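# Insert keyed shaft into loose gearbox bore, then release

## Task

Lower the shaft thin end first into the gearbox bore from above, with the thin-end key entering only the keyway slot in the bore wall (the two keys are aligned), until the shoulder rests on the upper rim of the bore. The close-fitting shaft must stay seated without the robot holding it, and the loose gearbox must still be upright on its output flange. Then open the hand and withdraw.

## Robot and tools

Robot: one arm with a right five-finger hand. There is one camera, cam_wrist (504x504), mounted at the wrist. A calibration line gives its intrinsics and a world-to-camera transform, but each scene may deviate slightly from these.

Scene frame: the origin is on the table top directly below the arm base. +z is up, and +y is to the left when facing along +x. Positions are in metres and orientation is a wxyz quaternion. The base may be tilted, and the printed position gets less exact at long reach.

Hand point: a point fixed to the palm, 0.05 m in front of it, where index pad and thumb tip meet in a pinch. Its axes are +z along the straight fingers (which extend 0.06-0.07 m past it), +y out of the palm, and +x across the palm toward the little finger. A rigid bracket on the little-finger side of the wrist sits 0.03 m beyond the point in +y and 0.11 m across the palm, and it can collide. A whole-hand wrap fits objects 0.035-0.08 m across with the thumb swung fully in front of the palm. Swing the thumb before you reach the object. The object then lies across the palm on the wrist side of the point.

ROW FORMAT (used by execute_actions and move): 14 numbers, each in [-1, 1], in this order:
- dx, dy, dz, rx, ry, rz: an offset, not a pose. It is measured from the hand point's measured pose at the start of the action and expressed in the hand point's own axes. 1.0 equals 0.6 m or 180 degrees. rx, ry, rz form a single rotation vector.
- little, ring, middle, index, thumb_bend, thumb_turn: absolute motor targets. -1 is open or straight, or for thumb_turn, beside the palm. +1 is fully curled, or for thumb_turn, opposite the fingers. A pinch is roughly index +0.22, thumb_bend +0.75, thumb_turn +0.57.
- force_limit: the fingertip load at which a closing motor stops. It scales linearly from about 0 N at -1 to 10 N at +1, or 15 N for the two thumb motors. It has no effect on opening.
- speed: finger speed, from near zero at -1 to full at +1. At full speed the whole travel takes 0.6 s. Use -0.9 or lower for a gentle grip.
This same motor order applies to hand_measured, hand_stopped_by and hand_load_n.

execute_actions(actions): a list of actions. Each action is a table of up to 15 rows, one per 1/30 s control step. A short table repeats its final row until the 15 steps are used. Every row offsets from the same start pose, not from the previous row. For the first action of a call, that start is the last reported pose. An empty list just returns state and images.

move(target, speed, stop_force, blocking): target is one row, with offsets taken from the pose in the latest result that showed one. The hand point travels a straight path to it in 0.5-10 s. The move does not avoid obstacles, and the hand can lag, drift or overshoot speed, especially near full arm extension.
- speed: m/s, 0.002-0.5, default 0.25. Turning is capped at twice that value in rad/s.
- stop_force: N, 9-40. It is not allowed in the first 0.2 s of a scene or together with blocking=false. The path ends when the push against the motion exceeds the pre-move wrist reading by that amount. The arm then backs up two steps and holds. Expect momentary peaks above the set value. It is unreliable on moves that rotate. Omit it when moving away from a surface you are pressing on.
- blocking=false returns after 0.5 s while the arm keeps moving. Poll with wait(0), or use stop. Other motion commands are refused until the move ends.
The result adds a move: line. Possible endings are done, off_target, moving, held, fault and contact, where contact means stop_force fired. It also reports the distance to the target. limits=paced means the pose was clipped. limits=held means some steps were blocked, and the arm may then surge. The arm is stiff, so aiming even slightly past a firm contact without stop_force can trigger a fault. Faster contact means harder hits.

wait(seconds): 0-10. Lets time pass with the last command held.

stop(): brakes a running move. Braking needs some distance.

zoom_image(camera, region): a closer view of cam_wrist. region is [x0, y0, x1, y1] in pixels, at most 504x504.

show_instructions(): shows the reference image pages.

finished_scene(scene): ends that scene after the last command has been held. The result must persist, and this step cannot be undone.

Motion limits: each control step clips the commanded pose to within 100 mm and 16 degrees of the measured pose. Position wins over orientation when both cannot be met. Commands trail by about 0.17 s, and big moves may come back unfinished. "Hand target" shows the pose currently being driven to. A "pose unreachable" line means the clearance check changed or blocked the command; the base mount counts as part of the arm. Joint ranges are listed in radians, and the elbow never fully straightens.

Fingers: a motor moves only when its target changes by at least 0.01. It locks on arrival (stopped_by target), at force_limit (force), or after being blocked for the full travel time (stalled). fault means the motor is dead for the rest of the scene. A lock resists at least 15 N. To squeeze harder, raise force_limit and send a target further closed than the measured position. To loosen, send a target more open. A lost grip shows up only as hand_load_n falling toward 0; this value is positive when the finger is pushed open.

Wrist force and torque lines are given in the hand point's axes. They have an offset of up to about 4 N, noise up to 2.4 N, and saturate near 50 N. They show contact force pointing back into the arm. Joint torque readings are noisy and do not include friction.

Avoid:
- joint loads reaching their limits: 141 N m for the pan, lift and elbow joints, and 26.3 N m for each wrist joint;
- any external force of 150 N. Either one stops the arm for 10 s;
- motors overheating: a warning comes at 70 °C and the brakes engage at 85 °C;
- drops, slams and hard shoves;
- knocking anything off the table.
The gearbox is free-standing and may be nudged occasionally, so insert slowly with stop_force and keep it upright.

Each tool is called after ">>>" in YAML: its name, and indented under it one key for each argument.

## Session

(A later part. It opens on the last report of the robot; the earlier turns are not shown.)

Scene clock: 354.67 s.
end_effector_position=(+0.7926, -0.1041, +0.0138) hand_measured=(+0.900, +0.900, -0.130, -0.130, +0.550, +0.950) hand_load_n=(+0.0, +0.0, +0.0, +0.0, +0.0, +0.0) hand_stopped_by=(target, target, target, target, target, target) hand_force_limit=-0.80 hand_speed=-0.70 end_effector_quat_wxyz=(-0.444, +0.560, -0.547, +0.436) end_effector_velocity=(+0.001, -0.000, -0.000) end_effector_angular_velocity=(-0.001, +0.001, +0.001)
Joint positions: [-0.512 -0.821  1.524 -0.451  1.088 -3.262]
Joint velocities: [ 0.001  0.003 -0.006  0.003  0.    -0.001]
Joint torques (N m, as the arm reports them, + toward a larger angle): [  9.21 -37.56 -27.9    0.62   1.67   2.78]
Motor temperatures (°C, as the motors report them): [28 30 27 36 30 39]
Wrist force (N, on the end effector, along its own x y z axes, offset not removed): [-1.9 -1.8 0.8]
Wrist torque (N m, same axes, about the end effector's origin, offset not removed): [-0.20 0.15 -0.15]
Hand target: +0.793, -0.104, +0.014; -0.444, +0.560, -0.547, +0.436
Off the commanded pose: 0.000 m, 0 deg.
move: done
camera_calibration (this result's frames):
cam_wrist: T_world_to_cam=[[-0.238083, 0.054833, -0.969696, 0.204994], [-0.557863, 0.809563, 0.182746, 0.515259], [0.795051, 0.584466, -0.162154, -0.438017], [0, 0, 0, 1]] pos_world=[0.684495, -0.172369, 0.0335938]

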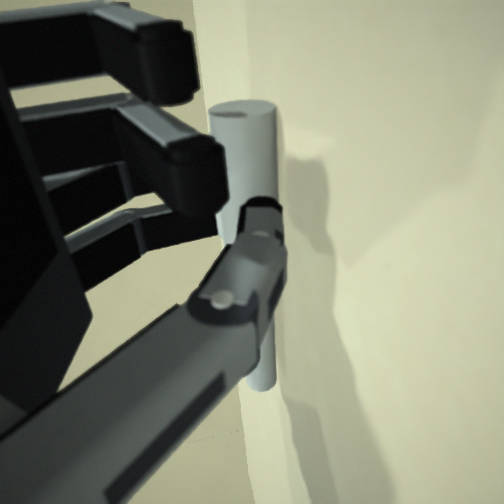

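>>> zoom_image:
  camera: "cam_wrist"
  region: [170, 80, 330, 260]

Region (170, 80, 330, 260) of cam_wrist's 504x504 image, scaled by 2.800, with more detail than that image has.

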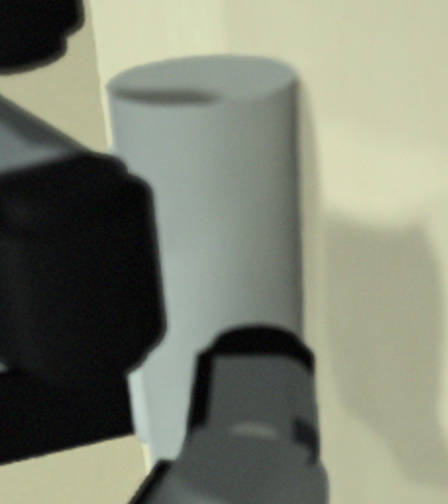

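>>> execute_actions:
  actions:
    - [[0,0,0,0,0,0,0.9,0.9,0.3,0.3,0.55,0.95,0.1,-0.9]]
    - [[0,0,0,0,0,0,0.9,0.9,0.3,0.3,0.55,0.95,0.1,-0.9]]
    - [[0,0,0,0,0,0,0.9,0.9,0.3,0.3,0.55,0.95,0.1,-0.9]]

Scene clock: 360.03 s.
end_effector_position=(+0.7927, -0.1042, +0.0139) hand_measured=(+0.900, +0.900, -0.032, -0.032, +0.548, +0.950) hand_load_n=(+0.0, +0.0, +6.0, +5.5, +3.0, -1.5) hand_stopped_by=(target, target, force, force, target, target) hand_force_limit=0.10 hand_speed=-0.90 end_effector_quat_wxyz=(-0.444, +0.560, -0.547, +0.436) end_effector_velocity=(+0.000, -0.000, +0.001) end_effector_angular_velocity=(-0.002, -0.001, +0.000)
Joint positions: [-0.512 -0.821  1.524 -0.451  1.088 -3.262]
Joint velocities: [ 0.    -0.002 -0.001  0.001  0.    -0.001]
Joint torques (N m, as the arm reports them, + toward a larger angle): [ -3.85 -39.34  -8.22   2.75  -1.85   0.78]
Motor temperatures (°C, as the motors report them): [28 30 27 36 30 39]
Wrist force (N, on the end effector, along its own x y z axes, offset not removed): [-1.3 -11.1 0.8]
Wrist torque (N m, same axes, about the end effector's origin, offset not removed): [-0.10 0.02 -0.27]
Hand target: +0.793, -0.104, +0.014; -0.444, +0.560, -0.547, +0.436
Off the commanded pose: 0.000 m, 0 deg.
camera_calibration (this result's frames):
cam_wrist: T_world_to_cam=[[-0.23784, 0.054724, -0.969761, 0.204911], [-0.557846, 0.80963, 0.182503, 0.515305], [0.795135, 0.584384, -0.162035, -0.438125], [0, 0, 0, 1]] pos_world=[0.684565, -0.172387, 0.0336783]

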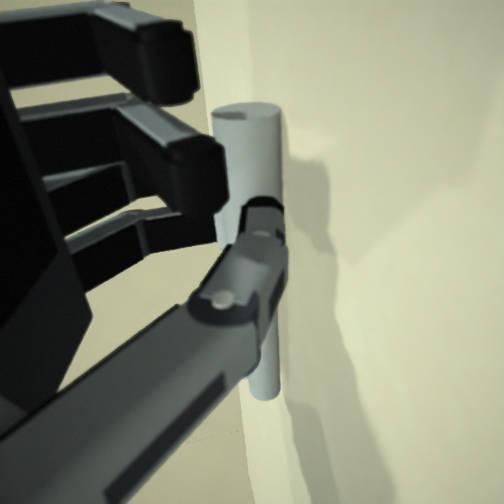

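>>> move:
  target: [0,-0.0033,-0.0008,0,0,0,0.9,0.9,0.3,0.3,0.55,0.95,0.1,-0.9]
  speed: 0.004

Scene clock: 362.33 s.
end_effector_position=(+0.7926, -0.1042, +0.0158) hand_measured=(+0.900, +0.900, -0.032, -0.032, +0.546, +0.950) hand_load_n=(+0.0, +0.0, +3.5, +4.0, +5.5, -0.5) hand_stopped_by=(target, target, force, force, target, target) hand_force_limit=0.10 hand_speed=-0.90 end_effector_quat_wxyz=(-0.444, +0.560, -0.547, +0.436) end_effector_velocity=(-0.000, +0.000, -0.000) end_effector_angular_velocity=(+0.001, +0.002, -0.000)
Joint positions: [-0.512 -0.824  1.523 -0.448  1.088 -3.262]
Joint velocities: [-0.     0.    -0.     0.003 -0.     0.   ]
Joint torques (N m, as the arm reports them, + toward a larger angle): [ -5.24 -58.88 -27.43   0.8   -2.38   0.66]
Motor temperatures (°C, as the motors report them): [28 30 27 36 30 39]
Wrist force (N, on the end effector, along its own x y z axes, offset not removed): [-0.9 -0.2 1.0]
Wrist torque (N m, same axes, about the end effector's origin, offset not removed): [-0.32 0.03 -0.13]
Hand target: +0.793, -0.104, +0.016; -0.444, +0.560, -0.547, +0.436
Off the commanded pose: 0.000 m, 0 deg.
move: done
camera_calibration (this result's frames):
cam_wrist: T_world_to_cam=[[-0.237894, 0.0547559, -0.969746, 0.20678], [-0.557823, 0.809633, 0.182558, 0.5149], [0.795135, 0.584377, -0.162063, -0.43779], [0, 0, 0, 1]] pos_world=[0.684517, -0.172368, 0.0355749]

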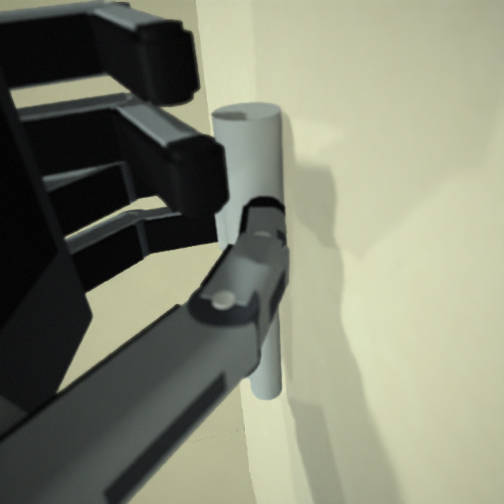

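>>> execute_actions:
  actions:
    - [[0,0,0,0,0,0,0.9,0.9,0.32,0.32,0.55,0.95,0.3,-0.93]]
    - [[0,0,0,0,0,0,0.9,0.9,0.32,0.32,0.55,0.95,0.3,-0.93]]

Scene clock: 366.50 s.
end_effector_position=(+0.7926, -0.1042, +0.0158) hand_measured=(+0.900, +0.900, -0.022, -0.022, +0.546, +0.950) hand_load_n=(+0.0, +0.0, +6.0, +6.5, +8.5, -1.0) hand_stopped_by=(target, target, force, force, target, target) hand_force_limit=0.30 hand_speed=-0.93 end_effector_quat_wxyz=(-0.444, +0.560, -0.547, +0.436) end_effector_velocity=(-0.000, -0.000, -0.001) end_effector_angular_velocity=(-0.000, +0.000, -0.000)
Joint positions: [-0.512 -0.824  1.523 -0.448  1.088 -3.262]
Joint velocities: [ 0.     0.001  0.    -0.001  0.    -0.   ]
Joint torques (N m, as the arm reports them, + toward a larger angle): [ -4.65 -41.87 -19.14  -2.22  -1.73  -1.34]
Motor temperatures (°C, as the motors report them): [28 30 27 36 30 39]
Wrist force (N, on the end effector, along its own x y z axes, offset not removed): [-1.8 0.6 0.7]
Wrist torque (N m, same axes, about the end effector's origin, offset not removed): [-0.13 0.12 -0.15]
Hand target: +0.793, -0.104, +0.016; -0.444, +0.560, -0.547, +0.436
Off the commanded pose: 0.000 m, 0 deg.
camera_calibration (this result's frames):
cam_wrist: T_world_to_cam=[[-0.237903, 0.0547621, -0.969744, 0.206827], [-0.557833, 0.809624, 0.18257, 0.514916], [0.795126, 0.584389, -0.162064, -0.437784], [0, 0, 0, 1]] pos_world=[0.684535, -0.172378, 0.0356119]

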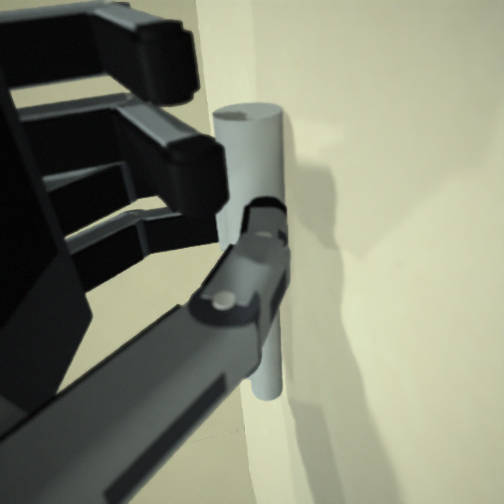

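>>> zoom_image:
  camera: "cam_wrist"
  region: [180, 90, 300, 260]

Region (180, 90, 300, 260) of cam_wrist's 504x504 image, scaled by 2.965, with more detail than that image has; it fills the left 356 columns of this view, and the rest is white.

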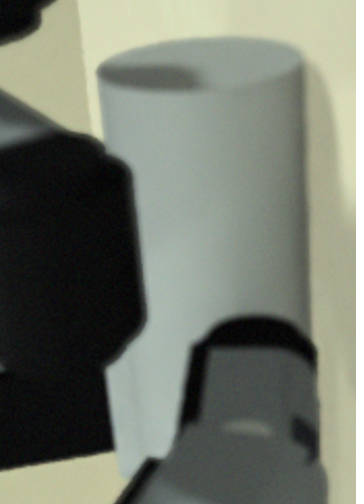

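>>> move:
  target: [0,-0.1299,-0.03,0,0,0,0.9,0.9,0.32,0.32,0.55,0.95,0.3,-0.93]
  speed: 0.08

Scene clock: 374.23 s.
end_effector_position=(+0.7925, -0.1039, +0.0954) hand_measured=(+0.900, +0.900, -0.022, -0.022, +0.546, +0.950) hand_load_n=(+0.0, +0.0, +6.5, +6.5, +8.5, -1.0) hand_stopped_by=(target, target, force, force, target, target) hand_force_limit=0.30 hand_speed=-0.93 end_effector_quat_wxyz=(-0.444, +0.560, -0.547, +0.436) end_effector_velocity=(-0.000, -0.000, +0.002) end_effector_angular_velocity=(-0.001, +0.002, -0.001)
Joint positions: [-0.512 -0.934  1.478 -0.292  1.089 -3.262]
Joint velocities: [-0.001 -0.003 -0.002  0.007  0.    -0.002]
Joint torques (N m, as the arm reports them, + toward a larger angle): [ -5.45 -55.92 -29.49   0.75  -1.13  -2.49]
Motor temperatures (°C, as the motors report them): [28 30 27 36 30 39]
Wrist force (N, on the end effector, along its own x y z axes, offset not removed): [-0.6 -0.5 1.4]
Wrist torque (N m, same axes, about the end effector's origin, offset not removed): [-0.38 -0.03 -0.10]
Hand target: +0.793, -0.104, +0.096; -0.444, +0.560, -0.547, +0.436
Off the commanded pose: 0.000 m, 0 deg.
move: done
camera_calibration (this result's frames):
cam_wrist: T_world_to_cam=[[-0.237878, 0.0547673, -0.96975, 0.283986], [-0.557792, 0.809656, 0.182551, 0.500047], [0.795162, 0.584344, -0.16205, -0.425007], [0, 0, 0, 1]] pos_world=[0.684425, -0.172069, 0.115239]

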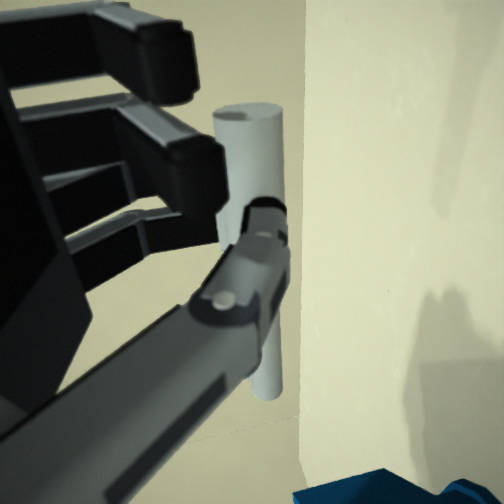

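>>> move:
  target: [-0.1068,-0.1865,-0.0793,0.0078,0.1048,-0.4888,0.9,0.9,0.32,0.32,0.55,0.95,0.3,-0.93]
  speed: 0.25

Scene clock: 392.40 s.
end_effector_position=(+0.7700, -0.0402, +0.2145) hand_measured=(+0.900, +0.900, -0.024, -0.022, +0.546, +0.950) hand_load_n=(+0.0, +0.0, +6.5, +7.0, +7.5, +0.0) hand_stopped_by=(target, target, force, force, target, target) hand_force_limit=0.30 hand_speed=-0.93 end_effector_quat_wxyz=(+0.062, +0.705, -0.061, +0.704) end_effector_velocity=(-0.000, +0.000, +0.001) end_effector_angular_velocity=(-0.015, -0.000, +0.000)
Joint positions: [-0.171 -1.12   1.671 -0.555  1.611 -4.712]
Joint velocities: [ 0.001  0.001  0.002 -0.005  0.001 -0.015]
Joint torques (N m, as the arm reports them, + toward a larger angle): [  9.48 -44.81 -15.1   -3.77   2.32  -3.05]
Motor temperatures (°C, as the motors report them): [28 30 27 36 30 39]
Wrist force (N, on the end effector, along its own x y z axes, offset not removed): [-3.9 -1.0 0.2]
Wrist torque (N m, same axes, about the end effector's origin, offset not removed): [-0.05 0.15 -0.11]
Hand target: +0.770, -0.040, +0.215; +0.063, +0.705, -0.061, +0.704
Off the commanded pose: 0.001 m, 0 deg.
move: done
camera_calibration (this result's frames):
cam_wrist: T_world_to_cam=[[-0.185559, -0.980778, -0.060357, 0.113605], [-0.550774, 0.154679, -0.820197, 0.597561], [0.813766, -0.118952, -0.568889, -0.380301], [0, 0, 0, 1]] pos_world=[0.659677, -0.0262459, 0.280625]

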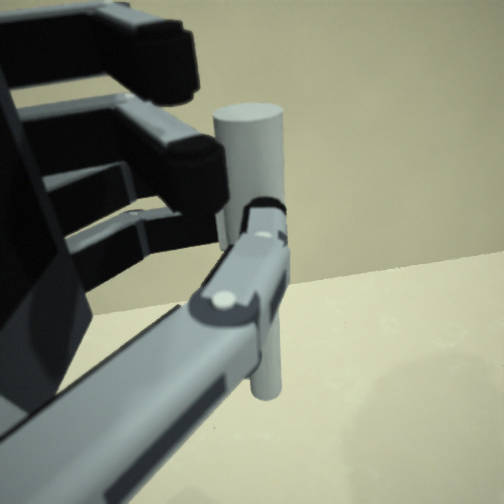

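>>> move:
  target: [-0.0158,-0.2207,-0.1428,0,0,0,0.9,0.9,0.32,0.32,0.55,0.95,0.3,-0.93]
  speed: 0.12

Scene clock: 397.20 s.
end_effector_position=(+0.7087, +0.1046, +0.2047) hand_measured=(+0.900, +0.900, -0.024, -0.022, +0.546, +0.950) hand_load_n=(+0.0, +0.0, +6.5, +7.0, +7.5, -0.5) hand_stopped_by=(target, target, force, force, target, target) hand_force_limit=0.30 hand_speed=-0.93 end_effector_quat_wxyz=(+0.062, +0.705, -0.061, +0.704) end_effector_velocity=(-0.002, +0.002, -0.001) end_effector_angular_velocity=(-0.001, +0.003, -0.001)
Joint positions: [ 0.116 -1.151  1.749 -0.603  1.898 -4.714]
Joint velocities: [ 0.006  0.001  0.001  0.001  0.007 -0.   ]
Joint torques (N m, as the arm reports them, + toward a larger angle): [  9.37 -29.44 -31.27  -3.9    1.91  -2.59]
Motor temperatures (°C, as the motors report them): [28 30 27 36 30 39]
Wrist force (N, on the end effector, along its own x y z axes, offset not removed): [-3.5 -2.7 0.2]
Wrist torque (N m, same axes, about the end effector's origin, offset not removed): [-0.33 0.10 -0.13]
Hand target: +0.709, +0.105, +0.205; +0.062, +0.705, -0.061, +0.704
Off the commanded pose: 0.001 m, 0 deg.
move: done
camera_calibration (this result's frames):
cam_wrist: T_world_to_cam=[[-0.185496, -0.980844, -0.0594726, 0.243429], [-0.550993, 0.153935, -0.82019, 0.533583], [0.813633, -0.119373, -0.568992, -0.318691], [0, 0, 0, 1]] pos_world=[0.598453, 0.118586, 0.270784]

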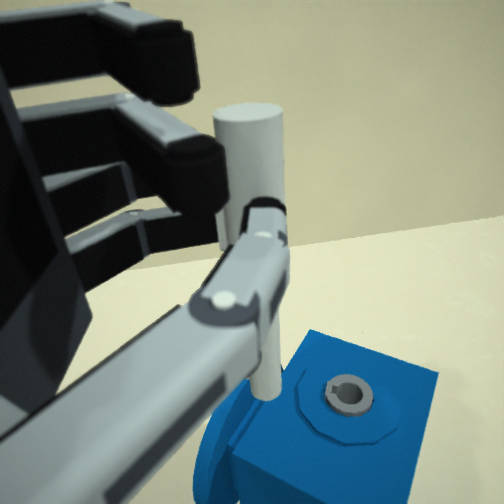

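>>> zoom_image:
  camera: "cam_wrist"
  region: [290, 340, 410, 450]

Region (290, 340, 410, 450) of cam_wrist's 504x504 image, scaled by 4.200, with more detail than that image has; it fills the top 462 rows of this view, and the rest is white.

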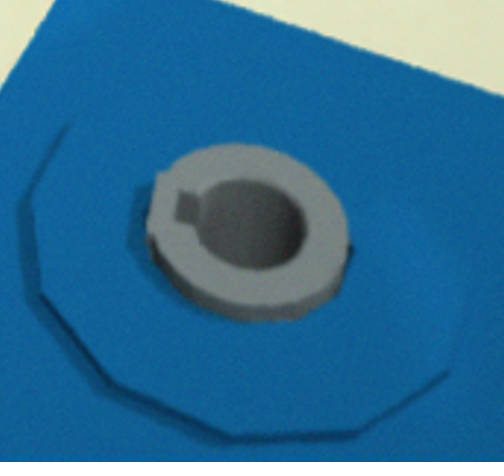

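>>> zoom_image:
  camera: "cam_wrist"
  region: [220, 300, 320, 420]

Region (220, 300, 320, 420) of cam_wrist's 504x504 image, scaled by 4.200, with more detail than that image has.

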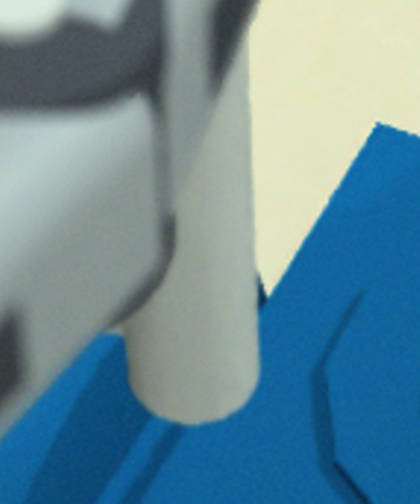

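>>> move:
  target: [-0.0367,0.0752,0.0373,0,0,0,0.9,0.9,0.32,0.32,0.55,0.95,0.3,-0.93]
  speed: 0.05

Scene clock: 419.13 s.
end_effector_position=(+0.7228, +0.0565, +0.1828) hand_measured=(+0.900, +0.900, -0.024, -0.022, +0.546, +0.950) hand_load_n=(+0.0, +0.0, +6.5, +7.0, +7.5, -0.5) hand_stopped_by=(target, target, force, force, target, target) hand_force_limit=0.30 hand_speed=-0.93 end_effector_quat_wxyz=(+0.062, +0.705, -0.061, +0.704) end_effector_velocity=(+0.001, -0.002, -0.001) end_effector_angular_velocity=(+0.001, +0.000, -0.000)
Joint positions: [ 0.017 -1.128  1.782 -0.658  1.799 -4.713]
Joint velocities: [-0.004  0.001 -0.    -0.    -0.004  0.001]
Joint torques (N m, as the arm reports them, + toward a larger angle): [ -6.57 -30.7  -12.01  -3.98  -1.84   2.61]
Motor temperatures (°C, as the motors report them): [28 30 27 36 30 39]
Wrist force (N, on the end effector, along its own x y z axes, offset not removed): [-3.5 -2.4 0.1]
Wrist torque (N m, same axes, about the end effector's origin, offset not removed): [-0.33 0.13 -0.09]
Hand target: +0.723, +0.056, +0.183; +0.062, +0.705, -0.061, +0.704
Off the commanded pose: 0.000 m, 0 deg.
move: done
camera_calibration (this result's frames):
cam_wrist: T_world_to_cam=[[-0.185531, -0.98082, -0.0597463, 0.197671], [-0.551021, 0.154188, -0.820123, 0.530841], [0.813606, -0.119237, -0.569059, -0.348299], [0, 0, 0, 1]] pos_world=[0.612557, 0.0705001, 0.248962]

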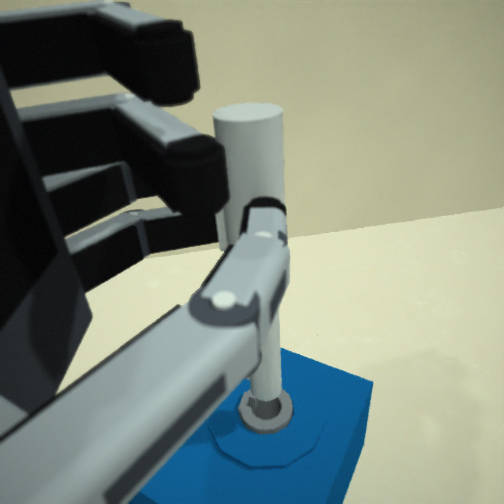

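>>> zoom_image:
  camera: "cam_wrist"
  region: [220, 350, 320, 450]

Region (220, 350, 320, 450) of cam_wrist's 504x504 image, scaled by 5.040, with more detail than that image has.

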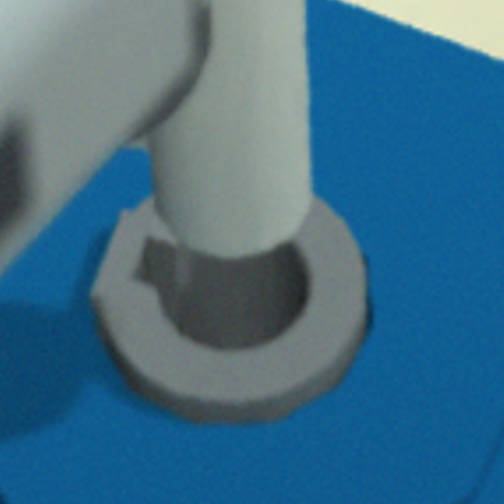

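>>> move:
  target: [-0.0152,-0.001,-0.0038,0,0.0083,0,0.9,0.9,0.32,0.32,0.55,0.95,0.3,-0.93]
  speed: 0.015

Scene clock: 432.93 s.
end_effector_position=(+0.7208, +0.0574, +0.1740) hand_measured=(+0.900, +0.900, -0.024, -0.022, +0.546, +0.950) hand_load_n=(+0.0, +0.0, +6.5, +7.0, +7.5, -0.5) hand_stopped_by=(target, target, force, force, target, target) hand_force_limit=0.30 hand_speed=-0.93 end_effector_quat_wxyz=(+0.063, +0.696, -0.060, +0.713) end_effector_velocity=(-0.001, +0.000, -0.004) end_effector_angular_velocity=(-0.000, -0.006, +0.000)
Joint positions: [ 0.019 -1.114  1.81  -0.725  1.801 -4.719]
Joint velocities: [ 0.001  0.006  0.008 -0.02   0.001 -0.001]
Joint torques (N m, as the arm reports them, + toward a larger angle): [  9.2  -31.29 -11.31  -4.73   1.86  -2.9 ]
Motor temperatures (°C, as the motors report them): [28 30 27 36 30 39]
Wrist force (N, on the end effector, along its own x y z axes, offset not removed): [-3.5 -2.0 -0.3]
Wrist torque (N m, same axes, about the end effector's origin, offset not removed): [-0.20 0.04 -0.17]
Hand target: +0.721, +0.057, +0.174; +0.063, +0.696, -0.060, +0.713
Off the commanded pose: 0.000 m, 0 deg.
move: done
camera_calibration (this result's frames):
cam_wrist: T_world_to_cam=[[-0.18401, -0.98109, -0.0600263, 0.196646], [-0.530545, 0.150545, -0.834181, 0.510231], [0.827443, -0.121651, -0.548214, -0.364998], [0, 0, 0, 1]] pos_world=[0.6089, 0.0717118, 0.237332]

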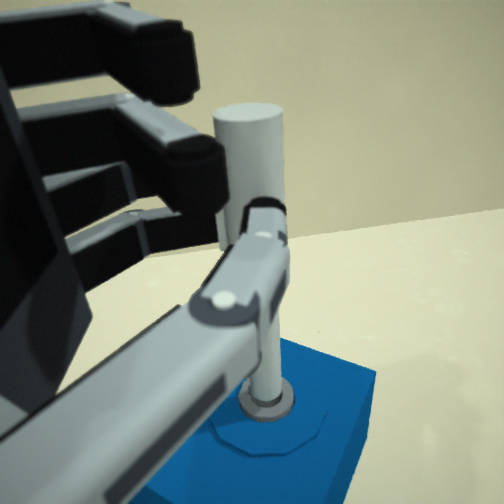

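>>> zoom_image:
  camera: "cam_wrist"
  region: [220, 350, 320, 450]

Region (220, 350, 320, 450) of cam_wrist's 504x504 image, scaled by 5.040, with more detail than that image has.

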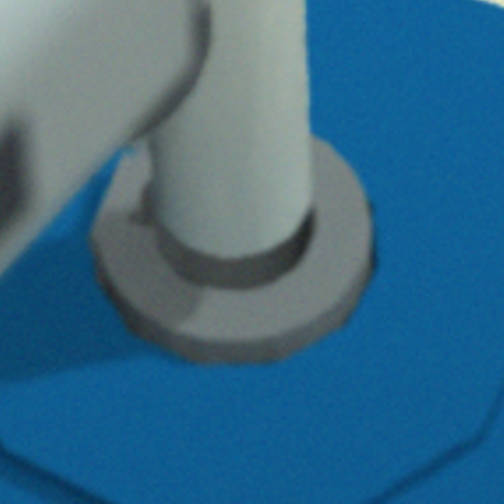

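>>> move:
  target: [-0.0133,0.0004,-0.00035,0,0,0,0.9,0.9,0.32,0.32,0.55,0.95,0.3,-0.93]
  speed: 0.004
  stop_force: 9

Scene clock: 441.00 s.
end_effector_position=(+0.7208, +0.0572, +0.1663) hand_measured=(+0.900, +0.900, -0.024, -0.022, +0.546, +0.950) hand_load_n=(+0.0, +0.0, +6.5, +7.0, +7.5, -1.0) hand_stopped_by=(target, target, force, force, target, target) hand_force_limit=0.30 hand_speed=-0.93 end_effector_quat_wxyz=(+0.063, +0.696, -0.060, +0.713) end_effector_velocity=(-0.000, -0.000, -0.002) end_effector_angular_velocity=(-0.002, +0.004, -0.001)
Joint positions: [ 0.019 -1.102  1.816 -0.744  1.801 -4.719]
Joint velocities: [-0.     0.002  0.001  0.001  0.    -0.002]
Joint torques (N m, as the arm reports them, + toward a larger angle): [ -5.09 -25.92  -7.12  -2.16  -2.12   2.92]
Motor temperatures (°C, as the motors report them): [28 30 27 36 30 39]
Wrist force (N, on the end effector, along its own x y z axes, offset not removed): [4.1 -0.2 1.3]
Wrist torque (N m, same axes, about the end effector's origin, offset not removed): [0.01 0.09 0.05]
Hand target: +0.721, +0.057, +0.166; +0.063, +0.696, -0.060, +0.713
Off the commanded pose: 0.000 m, 0 deg.
move: done
camera_calibration (this result's frames):
cam_wrist: T_world_to_cam=[[-0.183986, -0.981091, -0.060082, 0.195939], [-0.530302, 0.150544, -0.834336, 0.50366], [0.827604, -0.121645, -0.547973, -0.369434], [0, 0, 0, 1]] pos_world=[0.608887, 0.0714715, 0.229554]

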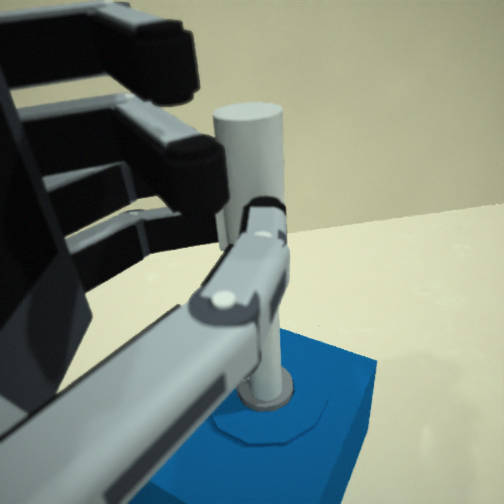

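>>> zoom_image:
  camera: "cam_wrist"
  region: [220, 340, 320, 440]

Region (220, 340, 320, 440) of cam_wrist's 504x504 image, scaled by 5.040, with more detail than that image has.

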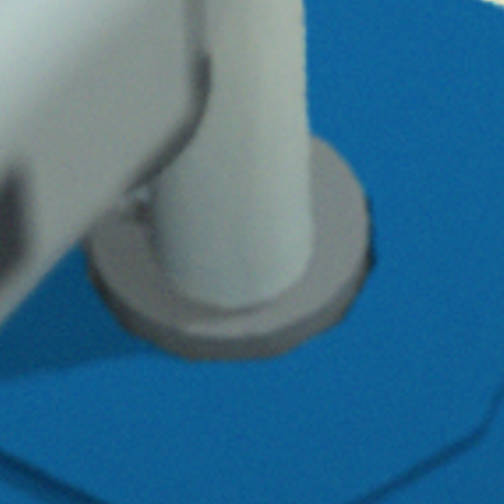

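>>> move:
  target: [0.0028,0,0,0,0,0,0.9,0.9,0.32,0.32,0.55,0.95,0.3,-0.93]
  speed: 0.005

>>> move:
  target: [-0.0001,0,0.0042,0,0,0,0.9,0.9,0.32,0.32,0.55,0.95,0.3,-0.93]
  speed: 0.005

Scene clock: 448.63 s.
end_effector_position=(+0.7207, +0.0572, +0.1678) hand_measured=(+0.900, +0.900, -0.024, -0.022, +0.546, +0.950) hand_load_n=(+0.0, +0.0, +6.5, +7.0, +7.5, -0.5) hand_stopped_by=(target, target, force, force, target, target) hand_force_limit=0.30 hand_speed=-0.93 end_effector_quat_wxyz=(+0.063, +0.696, -0.060, +0.713) end_effector_velocity=(+0.000, -0.000, +0.000) end_effector_angular_velocity=(-0.003, +0.001, +0.000)
Joint positions: [ 0.019 -1.104  1.815 -0.741  1.801 -4.719]
Joint velocities: [-0.     0.    -0.001  0.001 -0.    -0.003]
Joint torques (N m, as the arm reports them, + toward a larger angle): [ -0.55 -47.75 -28.77  -0.26  -1.06   1.05]
Motor temperatures (°C, as the motors report them): [28 30 27 36 30 39]
Wrist force (N, on the end effector, along its own x y z axes, offset not removed): [-3.1 -1.3 0.0]
Wrist torque (N m, same axes, about the end effector's origin, offset not removed): [-0.17 -0.05 -0.09]
Hand target: +0.721, +0.057, +0.168; +0.063, +0.696, -0.060, +0.713
Off the commanded pose: 0.000 m, 0 deg.
move: done
camera_calibration (this result's frames):
cam_wrist: T_world_to_cam=[[-0.183995, -0.981088, -0.0600964, 0.196021], [-0.530374, 0.150571, -0.834285, 0.504943], [0.827556, -0.121631, -0.548048, -0.368503], [0, 0, 0, 1]] pos_world=[0.608832, 0.0714627, 0.231089]

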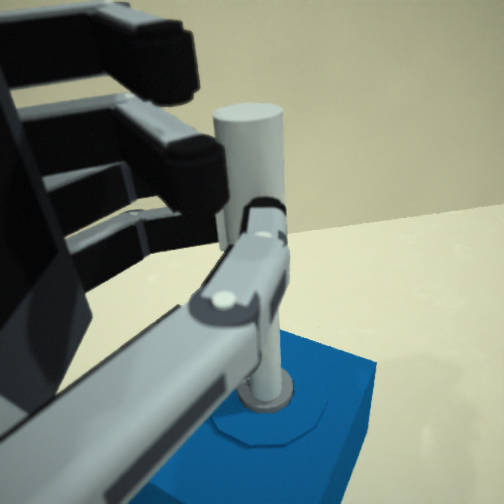

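Scene clock: 449.37 s.
end_effector_position=(+0.7231, +0.0568, +0.1678) hand_measured=(+0.900, +0.900, -0.024, -0.022, +0.546, +0.950) hand_load_n=(+0.0, +0.0, +6.5, +7.0, +7.5, -0.5) hand_stopped_by=(target, target, force, force, target, target) hand_force_limit=0.30 hand_speed=-0.93 end_effector_quat_wxyz=(+0.063, +0.696, -0.060, +0.713) end_effector_velocity=(+0.001, -0.000, -0.000) end_effector_angular_velocity=(+0.000, +0.002, -0.000)
Joint positions: [ 0.018 -1.1    1.809 -0.738  1.799 -4.719]
Joint velocities: [-0.001  0.002 -0.004  0.003 -0.001  0.   ]
Joint torques (N m, as the arm reports them, + toward a larger angle): [ -5.82 -31.95 -29.11  -0.21  -2.06   2.52]
Motor temperatures (°C, as the motors report them): [28 30 27 36 30 39]
Wrist force (N, on the end effector, along its own x y z axes, offset not removed): [-3.5 -0.5 0.0]
Wrist torque (N m, same axes, about the end effector's origin, offset not removed): [0.00 0.06 -0.06]
Hand target: +0.723, +0.057, +0.168; +0.063, +0.696, -0.060, +0.713
Off the commanded pose: 0.000 m, 0 deg.
move: done
camera_calibration (this result's frames):
cam_wrist: T_world_to_cam=[[-0.183993, -0.981091, -0.0600643, 0.196039], [-0.530374, 0.150543, -0.83429, 0.506261], [0.827557, -0.121647, -0.548044, -0.370488], [0, 0, 0, 1]] pos_world=[0.611177, 0.0710491, 0.2311]

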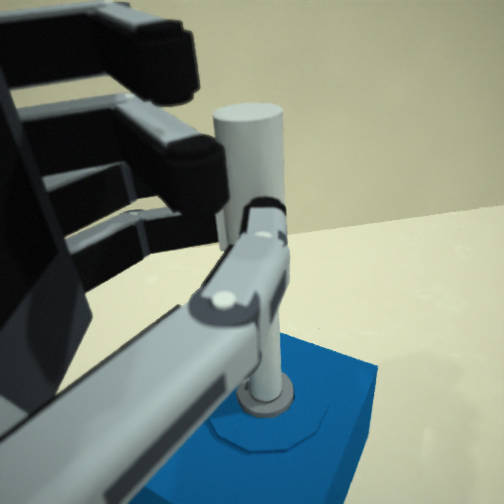

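>>> zoom_image:
  camera: "cam_wrist"
  region: [220, 340, 320, 440]

Region (220, 340, 320, 440) of cam_wrist's 504x504 image, scaled by 5.040, with more detail than that image has.

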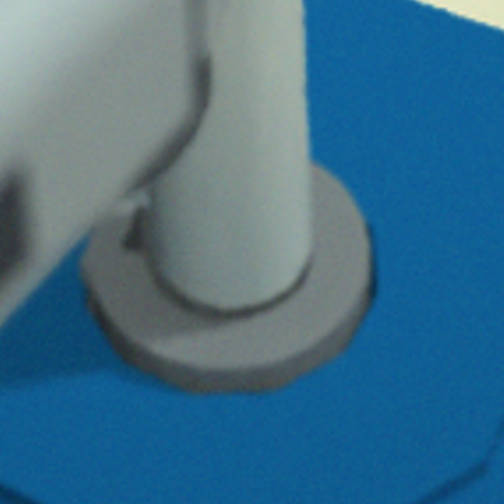

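>>> move:
  target: [-0.0067,0,0.0002,0,0,0,0.9,0.9,0.32,0.32,0.55,0.95,0.3,-0.93]
  speed: 0.003
  stop_force: 9

Scene clock: 453.73 s.
end_effector_position=(+0.7233, +0.0567, +0.1639) hand_measured=(+0.900, +0.900, -0.024, -0.022, +0.546, +0.950) hand_load_n=(+0.0, +0.0, +5.5, +8.0, +7.5, +1.0) hand_stopped_by=(target, target, force, force, target, target) hand_force_limit=0.30 hand_speed=-0.93 end_effector_quat_wxyz=(+0.063, +0.696, -0.060, +0.713) end_effector_velocity=(+0.000, +0.000, +0.000) end_effector_angular_velocity=(+0.000, -0.001, +0.000)
Joint positions: [ 0.017 -1.094  1.811 -0.747  1.799 -4.719]
Joint velocities: [ 0.     0.     0.    -0.002 -0.     0.   ]
Joint torques (N m, as the arm reports them, + toward a larger angle): [ -5.11 -31.49 -10.48  -3.56  -2.    -0.44]
Motor temperatures (°C, as the motors report them): [28 30 27 36 30 39]
Wrist force (N, on the end effector, along its own x y z axes, offset not removed): [-2.5 -2.4 0.8]
Wrist torque (N m, same axes, about the end effector's origin, offset not removed): [-0.25 0.06 -0.03]
Hand target: +0.723, +0.057, +0.164; +0.063, +0.696, -0.060, +0.713
Off the commanded pose: 0.000 m, 0 deg.
move: done
camera_calibration (this result's frames):
cam_wrist: T_world_to_cam=[[-0.183993, -0.981089, -0.0600983, 0.195806], [-0.530373, 0.150572, -0.834286, 0.503105], [0.827557, -0.121628, -0.548047, -0.372828], [0, 0, 0, 1]] pos_world=[0.611397, 0.071003, 0.227173]

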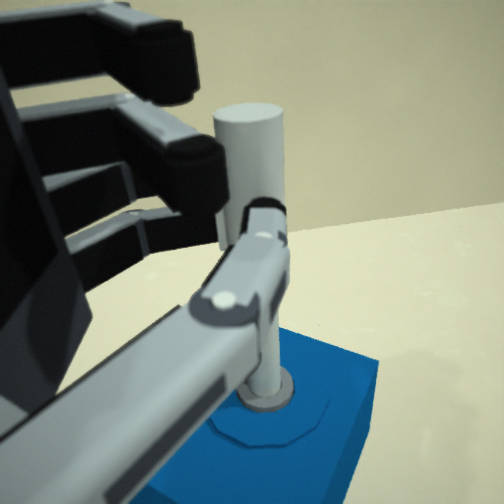

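>>> move:
  target: [-0.0058,0,0.0006,0,0,0,0.9,0.9,0.32,0.32,0.55,0.95,0.3,-0.93]
  speed: 0.003
  stop_force: 9

Scene clock: 456.43 s.
end_effector_position=(+0.7236, +0.0567, +0.1623) hand_measured=(+0.900, +0.900, -0.024, -0.022, +0.546, +0.950) hand_load_n=(+0.0, +0.0, +6.5, +8.0, +7.0, -1.0) hand_stopped_by=(target, target, force, force, target, target) hand_force_limit=0.30 hand_speed=-0.93 end_effector_quat_wxyz=(+0.063, +0.696, -0.060, +0.713) end_effector_velocity=(-0.001, +0.000, +0.000) end_effector_angular_velocity=(-0.001, +0.002, +0.001)
Joint positions: [ 0.017 -1.091  1.811 -0.751  1.799 -4.719]
Joint velocities: [-0.    -0.001  0.001  0.003 -0.001 -0.001]
Joint torques (N m, as the arm reports them, + toward a larger angle): [ -4.69 -42.27  -7.34   2.58  -1.83  -1.42]
Motor temperatures (°C, as the motors report them): [28 30 27 36 30 39]
Wrist force (N, on the end effector, along its own x y z axes, offset not removed): [6.8 -2.0 3.2]
Wrist torque (N m, same axes, about the end effector's origin, offset not removed): [-0.19 0.19 -0.01]
Hand target: +0.724, +0.057, +0.163; +0.063, +0.696, -0.060, +0.713
Off the commanded pose: 0.002 m, 0 deg.
move: contact
camera_calibration (this result's frames):
cam_wrist: T_world_to_cam=[[-0.183961, -0.981091, -0.0601575, 0.195713], [-0.530038, 0.150555, -0.834502, 0.501769], [0.827779, -0.12163, -0.547711, -0.374111], [0, 0, 0, 1]] pos_world=[0.611641, 0.0709649, 0.225595]

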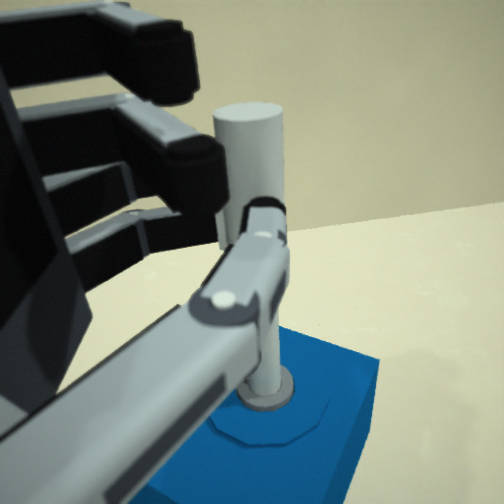

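>>> zoom_image:
  camera: "cam_wrist"
  region: [225, 345, 305, 425]

Region (225, 345, 305, 425) of cam_wrist's 504x504 image, scaled by 6.300, with more detail than that image has.

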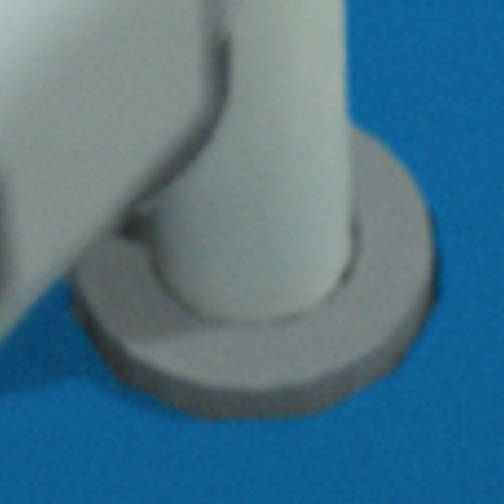

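>>> move:
  target: [0,0.0007,-0.00065,0.0333,0,0.0009,0.9,0.9,0.32,0.32,0.55,0.95,0.3,-0.93]
  speed: 0.02

Scene clock: 470.30 s.
end_effector_position=(+0.7231, +0.0564, +0.1623) hand_measured=(+0.900, +0.900, -0.024, -0.024, +0.546, +0.950) hand_load_n=(+0.0, +0.0, +8.0, +8.0, +4.0, -1.5) hand_stopped_by=(target, target, force, force, target, target) hand_force_limit=0.30 hand_speed=-0.93 end_effector_quat_wxyz=(+0.026, +0.698, -0.025, +0.715) end_effector_velocity=(+0.000, +0.000, +0.002) end_effector_angular_velocity=(+0.001, -0.002, +0.011)
Joint positions: [-0.034 -1.122  1.863 -0.771  1.644 -4.715]
Joint velocities: [-0.005 -0.004  0.004 -0.002 -0.016  0.001]
Joint torques (N m, as the arm reports them, + toward a larger angle): [ -4.19 -43.23  -6.68  -1.94  -2.23   3.12]
Motor temperatures (°C, as the motors report them): [28 30 27 36 30 39]
Wrist force (N, on the end effector, along its own x y z axes, offset not removed): [3.2 -1.6 1.0]
Wrist torque (N m, same axes, about the end effector's origin, offset not removed): [-0.31 0.23 -0.13]
Hand target: +0.723, +0.056, +0.162; +0.026, +0.698, -0.024, +0.715
Off the commanded pose: 0.000 m, 0 deg.
move: done
camera_calibration (this result's frames):
cam_wrist: T_world_to_cam=[[-0.0816851, -0.994817, -0.060548, 0.122219], [-0.542908, 0.0953606, -0.83436, 0.513913], [0.83581, -0.0352828, -0.547884, -0.38443], [0, 0, 0, 1]] pos_world=[0.610301, 0.0590144, 0.225566]

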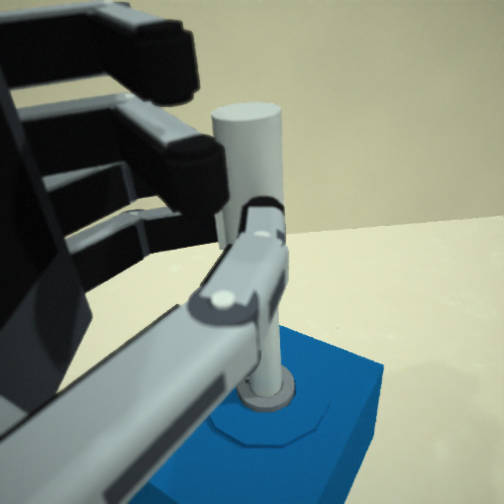

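>>> move:
  target: [0.0025,0,0.00007,0,0,0,0.9,0.9,0.32,0.32,0.55,0.95,0.3,-0.93]
  speed: 0.004

Scene clock: 475.40 s.
end_effector_position=(+0.7231, +0.0564, +0.1638) hand_measured=(+0.900, +0.900, -0.024, -0.024, +0.546, +0.950) hand_load_n=(+0.0, +0.0, +6.5, +7.0, +7.5, +1.0) hand_stopped_by=(target, target, force, force, target, target) hand_force_limit=0.30 hand_speed=-0.93 end_effector_quat_wxyz=(+0.026, +0.698, -0.025, +0.715) end_effector_velocity=(+0.000, -0.000, +0.001) end_effector_angular_velocity=(+0.000, -0.002, -0.001)
Joint positions: [-0.034 -1.125  1.862 -0.767  1.644 -4.715]
Joint velocities: [ 0.001 -0.001 -0.001 -0.     0.002  0.   ]
Joint torques (N m, as the arm reports them, + toward a larger angle): [  7.72 -46.94 -28.09  -1.19   2.14   0.1 ]
Motor temperatures (°C, as the motors report them): [28 30 27 36 30 39]
Wrist force (N, on the end effector, along its own x y z axes, offset not removed): [-3.0 -1.8 1.0]
Wrist torque (N m, same axes, about the end effector's origin, offset not removed): [-0.21 0.03 -0.07]
Hand target: +0.723, +0.056, +0.164; +0.026, +0.698, -0.025, +0.715
Off the commanded pose: 0.000 m, 0 deg.
move: done
camera_calibration (this result's frames):
cam_wrist: T_world_to_cam=[[-0.0816014, -0.99482, -0.0606212, 0.122263], [-0.54274, 0.0953689, -0.834469, 0.515073], [0.835927, -0.0351922, -0.547711, -0.383755], [0, 0, 0, 1]] pos_world=[0.610319, 0.0590027, 0.227037]

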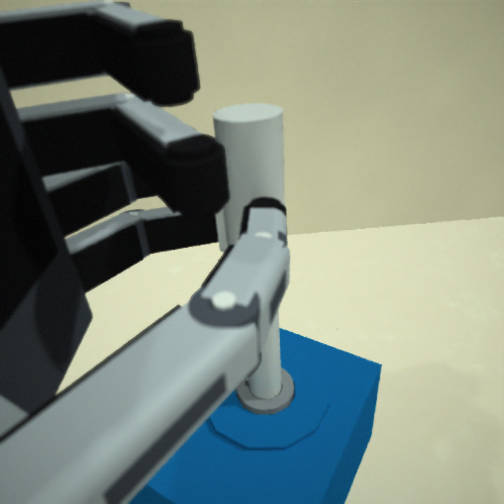

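>>> zoom_image:
  camera: "cam_wrist"
  region: [225, 345, 305, 425]

Region (225, 345, 305, 425) of cam_wrist's 504x504 image, scaled by 6.300, with more detail than that image has.

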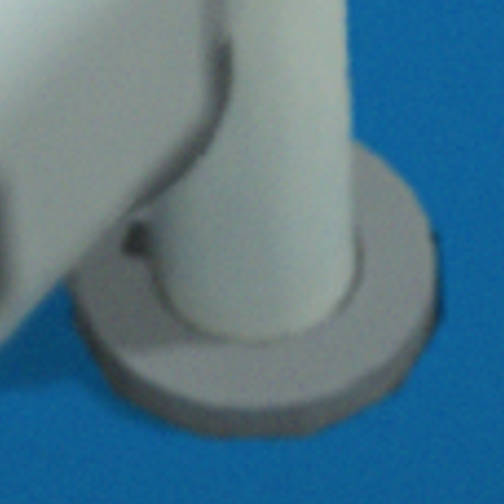

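>>> zoom_image:
  camera: "cam_wrist"
  region: [195, 95, 295, 265]

Region (195, 95, 295, 265) of cam_wrist's 504x504 image, scaled by 2.965, with more detail than that image has; it fills the left 296 columns of this view, and the rest is white.

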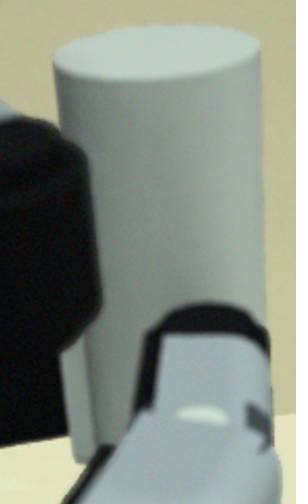

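>>> move:
  target: [-0.005,0,-0.00013,0,0,0,0.9,0.9,0.32,0.32,0.55,0.95,0.3,-0.93]
  speed: 0.002
  stop_force: 9

Scene clock: 485.63 s.
end_effector_position=(+0.7231, +0.0564, +0.1622) hand_measured=(+0.900, +0.900, -0.024, -0.024, +0.546, +0.950) hand_load_n=(+0.0, +0.0, +7.0, +7.0, +7.0, -0.5) hand_stopped_by=(target, target, force, force, target, target) hand_force_limit=0.30 hand_speed=-0.93 end_effector_quat_wxyz=(+0.026, +0.698, -0.025, +0.715) end_effector_velocity=(+0.000, +0.000, +0.001) end_effector_angular_velocity=(-0.002, -0.002, +0.000)
Joint positions: [-0.034 -1.122  1.864 -0.771  1.644 -4.715]
Joint velocities: [ 0.    -0.    -0.    -0.001 -0.    -0.002]
Joint torques (N m, as the arm reports them, + toward a larger angle): [  3.04 -37.67 -10.52   2.05  -0.24  -0.11]
Motor temperatures (°C, as the motors report them): [28 30 27 36 30 39]
Wrist force (N, on the end effector, along its own x y z axes, offset not removed): [6.7 -0.7 2.8]
Wrist torque (N m, same axes, about the end effector's origin, offset not removed): [-0.02 0.10 -0.08]
Hand target: +0.723, +0.056, +0.162; +0.026, +0.698, -0.025, +0.715
Off the commanded pose: 0.001 m, 0 deg.
move: contact
camera_calibration (this result's frames):
cam_wrist: T_world_to_cam=[[-0.0816605, -0.994817, -0.0605805, 0.122206], [-0.542583, 0.0953607, -0.834572, 0.513661], [0.836023, -0.0352816, -0.547559, -0.384735], [0, 0, 0, 1]] pos_world=[0.610331, 0.0590152, 0.225425]

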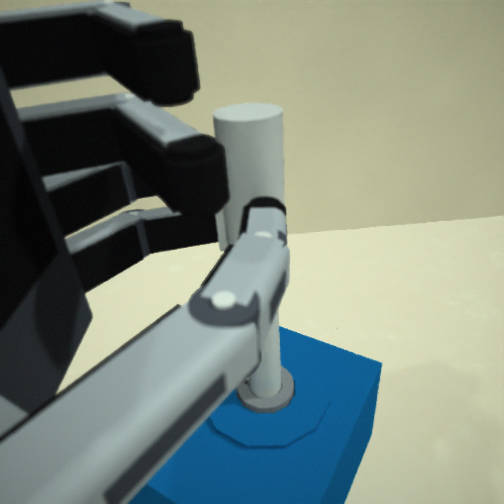

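>>> move:
  target: [0.002,0,0.00005,0,0,0,0.9,0.9,0.32,0.32,0.55,0.95,0.3,-0.93]
  speed: 0.004

>>> move:
  target: [0,0,0.0049,0,-0.0111,0,0.9,0.9,0.32,0.32,0.55,0.95,0.3,-0.93]
  speed: 0.01

Scene clock: 490.93 s.
end_effector_position=(+0.7231, +0.0564, +0.1632) hand_measured=(+0.900, +0.900, -0.024, -0.024, +0.546, +0.950) hand_load_n=(+0.0, +0.0, +6.5, +7.0, +7.0, +2.0) hand_stopped_by=(target, target, force, force, target, target) hand_force_limit=0.30 hand_speed=-0.93 end_effector_quat_wxyz=(+0.026, +0.698, -0.025, +0.715) end_effector_velocity=(+0.000, +0.000, +0.000) end_effector_angular_velocity=(+0.000, -0.001, +0.000)
Joint positions: [-0.034 -1.124  1.863 -0.769  1.644 -4.715]
Joint velocities: [ 0. -0. -0.  0. -0.  0.]
Joint torques (N m, as the arm reports them, + toward a larger angle): [  3.55 -53.37 -33.94  -2.9   -0.38  -0.28]
Motor temperatures (°C, as the motors report them): [28 30 27 36 30 39]
Wrist force (N, on the end effector, along its own x y z axes, offset not removed): [-12.2 -1.5 0.8]
Wrist torque (N m, same axes, about the end effector's origin, offset not removed): [-0.18 -0.12 -0.03]
Hand target: +0.723, +0.056, +0.163; +0.026, +0.698, -0.025, +0.715
Off the commanded pose: 0.000 m, 0 deg.
move: done
camera_calibration (this result's frames):
cam_wrist: T_world_to_cam=[[-0.0816768, -0.994817, -0.0605581, 0.122272], [-0.542806, 0.0953602, -0.834427, 0.51463], [0.835877, -0.0352821, -0.547781, -0.383985], [0, 0, 0, 1]] pos_world=[0.610295, 0.0590158, 0.226486]

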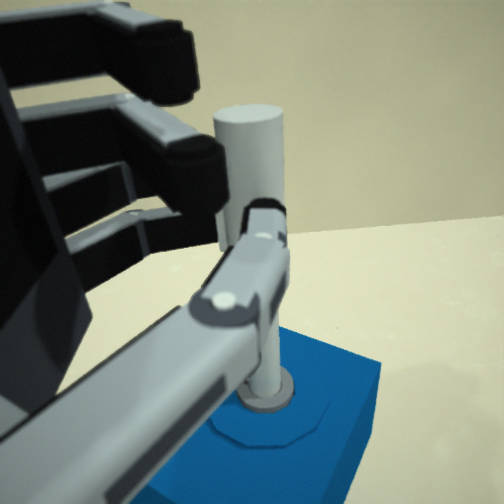

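Scene clock: 492.90 s.
end_effector_position=(+0.7260, +0.0562, +0.1633) hand_measured=(+0.900, +0.900, -0.024, -0.024, +0.546, +0.950) hand_load_n=(+0.0, +0.0, +6.5, +6.5, +7.5, +1.0) hand_stopped_by=(target, target, force, force, target, target) hand_force_limit=0.30 hand_speed=-0.93 end_effector_quat_wxyz=(+0.026, +0.710, -0.025, +0.703) end_effector_velocity=(+0.001, +0.000, +0.002) end_effector_angular_velocity=(+0.001, +0.002, +0.001)
Joint positions: [-0.035 -1.125  1.835 -0.705  1.644 -4.712]
Joint velocities: [-0.    -0.002 -0.004  0.008 -0.001  0.001]
Joint torques (N m, as the arm reports them, + toward a larger angle): [ -5.99 -46.9  -27.73  -0.42  -2.17   2.46]
Motor temperatures (°C, as the motors report them): [28 30 27 36 30 39]
Wrist force (N, on the end effector, along its own x y z axes, offset not removed): [-3.5 -2.4 1.2]
Wrist torque (N m, same axes, about the end effector's origin, offset not removed): [-0.40 0.02 -0.13]
Hand target: +0.726, +0.056, +0.163; +0.026, +0.710, -0.025, +0.703
Off the commanded pose: 0.000 m, 0 deg.
move: done
camera_calibration (this result's frames):
cam_wrist: T_world_to_cam=[[-0.0837858, -0.994665, -0.0601753, 0.123765], [-0.570992, 0.097413, -0.815156, 0.533471], [0.816669, -0.0339389, -0.576107, -0.367848], [0, 0, 0, 1]] pos_world=[0.615387, 0.0586536, 0.23039]

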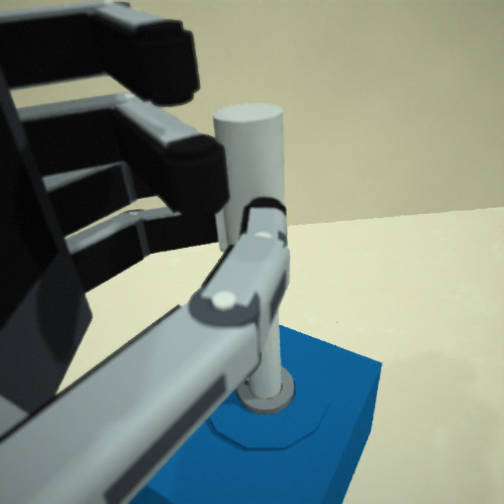

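>>> move:
  target: [-0.0067,0,0.00006,0,0,0,0.9,0.9,0.32,0.32,0.55,0.95,0.3,-0.93]
  speed: 0.0025
  stop_force: 9

Scene clock: 495.43 s.
end_effector_position=(+0.7260, +0.0562, +0.1618) hand_measured=(+0.900, +0.900, -0.024, -0.024, +0.546, +0.950) hand_load_n=(+0.0, +0.0, +7.0, +6.5, +7.0, -1.0) hand_stopped_by=(target, target, force, force, target, target) hand_force_limit=0.30 hand_speed=-0.93 end_effector_quat_wxyz=(+0.026, +0.710, -0.025, +0.703) end_effector_velocity=(-0.001, -0.000, -0.000) end_effector_angular_velocity=(-0.000, +0.003, -0.000)
Joint positions: [-0.035 -1.122  1.836 -0.709  1.644 -4.712]
Joint velocities: [-0.    -0.001  0.     0.003  0.    -0.   ]
Joint torques (N m, as the arm reports them, + toward a larger angle): [ -5.03 -37.44 -11.73   2.76  -2.06   1.48]
Motor temperatures (°C, as the motors report them): [28 30 27 36 30 39]
Wrist force (N, on the end effector, along its own x y z axes, offset not removed): [8.8 -2.2 1.2]
Wrist torque (N m, same axes, about the end effector's origin, offset not removed): [-0.20 0.27 -0.07]
Hand target: +0.726, +0.056, +0.162; +0.026, +0.710, -0.025, +0.703
Off the commanded pose: 0.003 m, 0 deg.
move: contact
camera_calibration (this result's frames):
cam_wrist: T_world_to_cam=[[-0.0837814, -0.994663, -0.0602257, 0.123687], [-0.570953, 0.09745, -0.815179, 0.532299], [0.816697, -0.0339108, -0.57607, -0.3688], [0, 0, 0, 1]] pos_world=[0.615478, 0.0586477, 0.228913]

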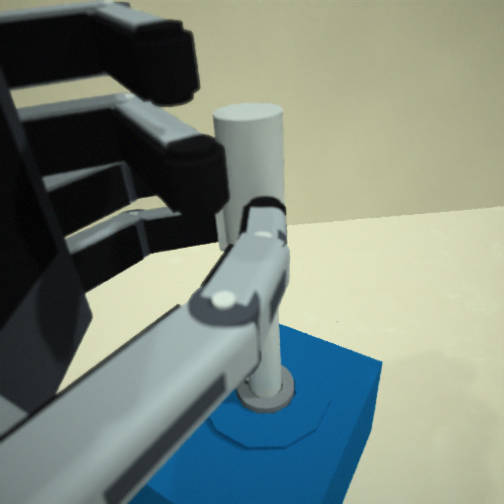

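>>> zoom_image:
  camera: "cam_wrist"
  region: [225, 345, 305, 425]

Region (225, 345, 305, 425) of cam_wrist's 504x504 image, scaled by 6.300, with more detail than that image has.

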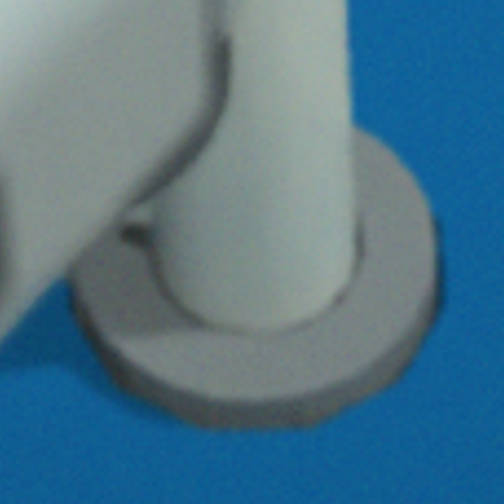

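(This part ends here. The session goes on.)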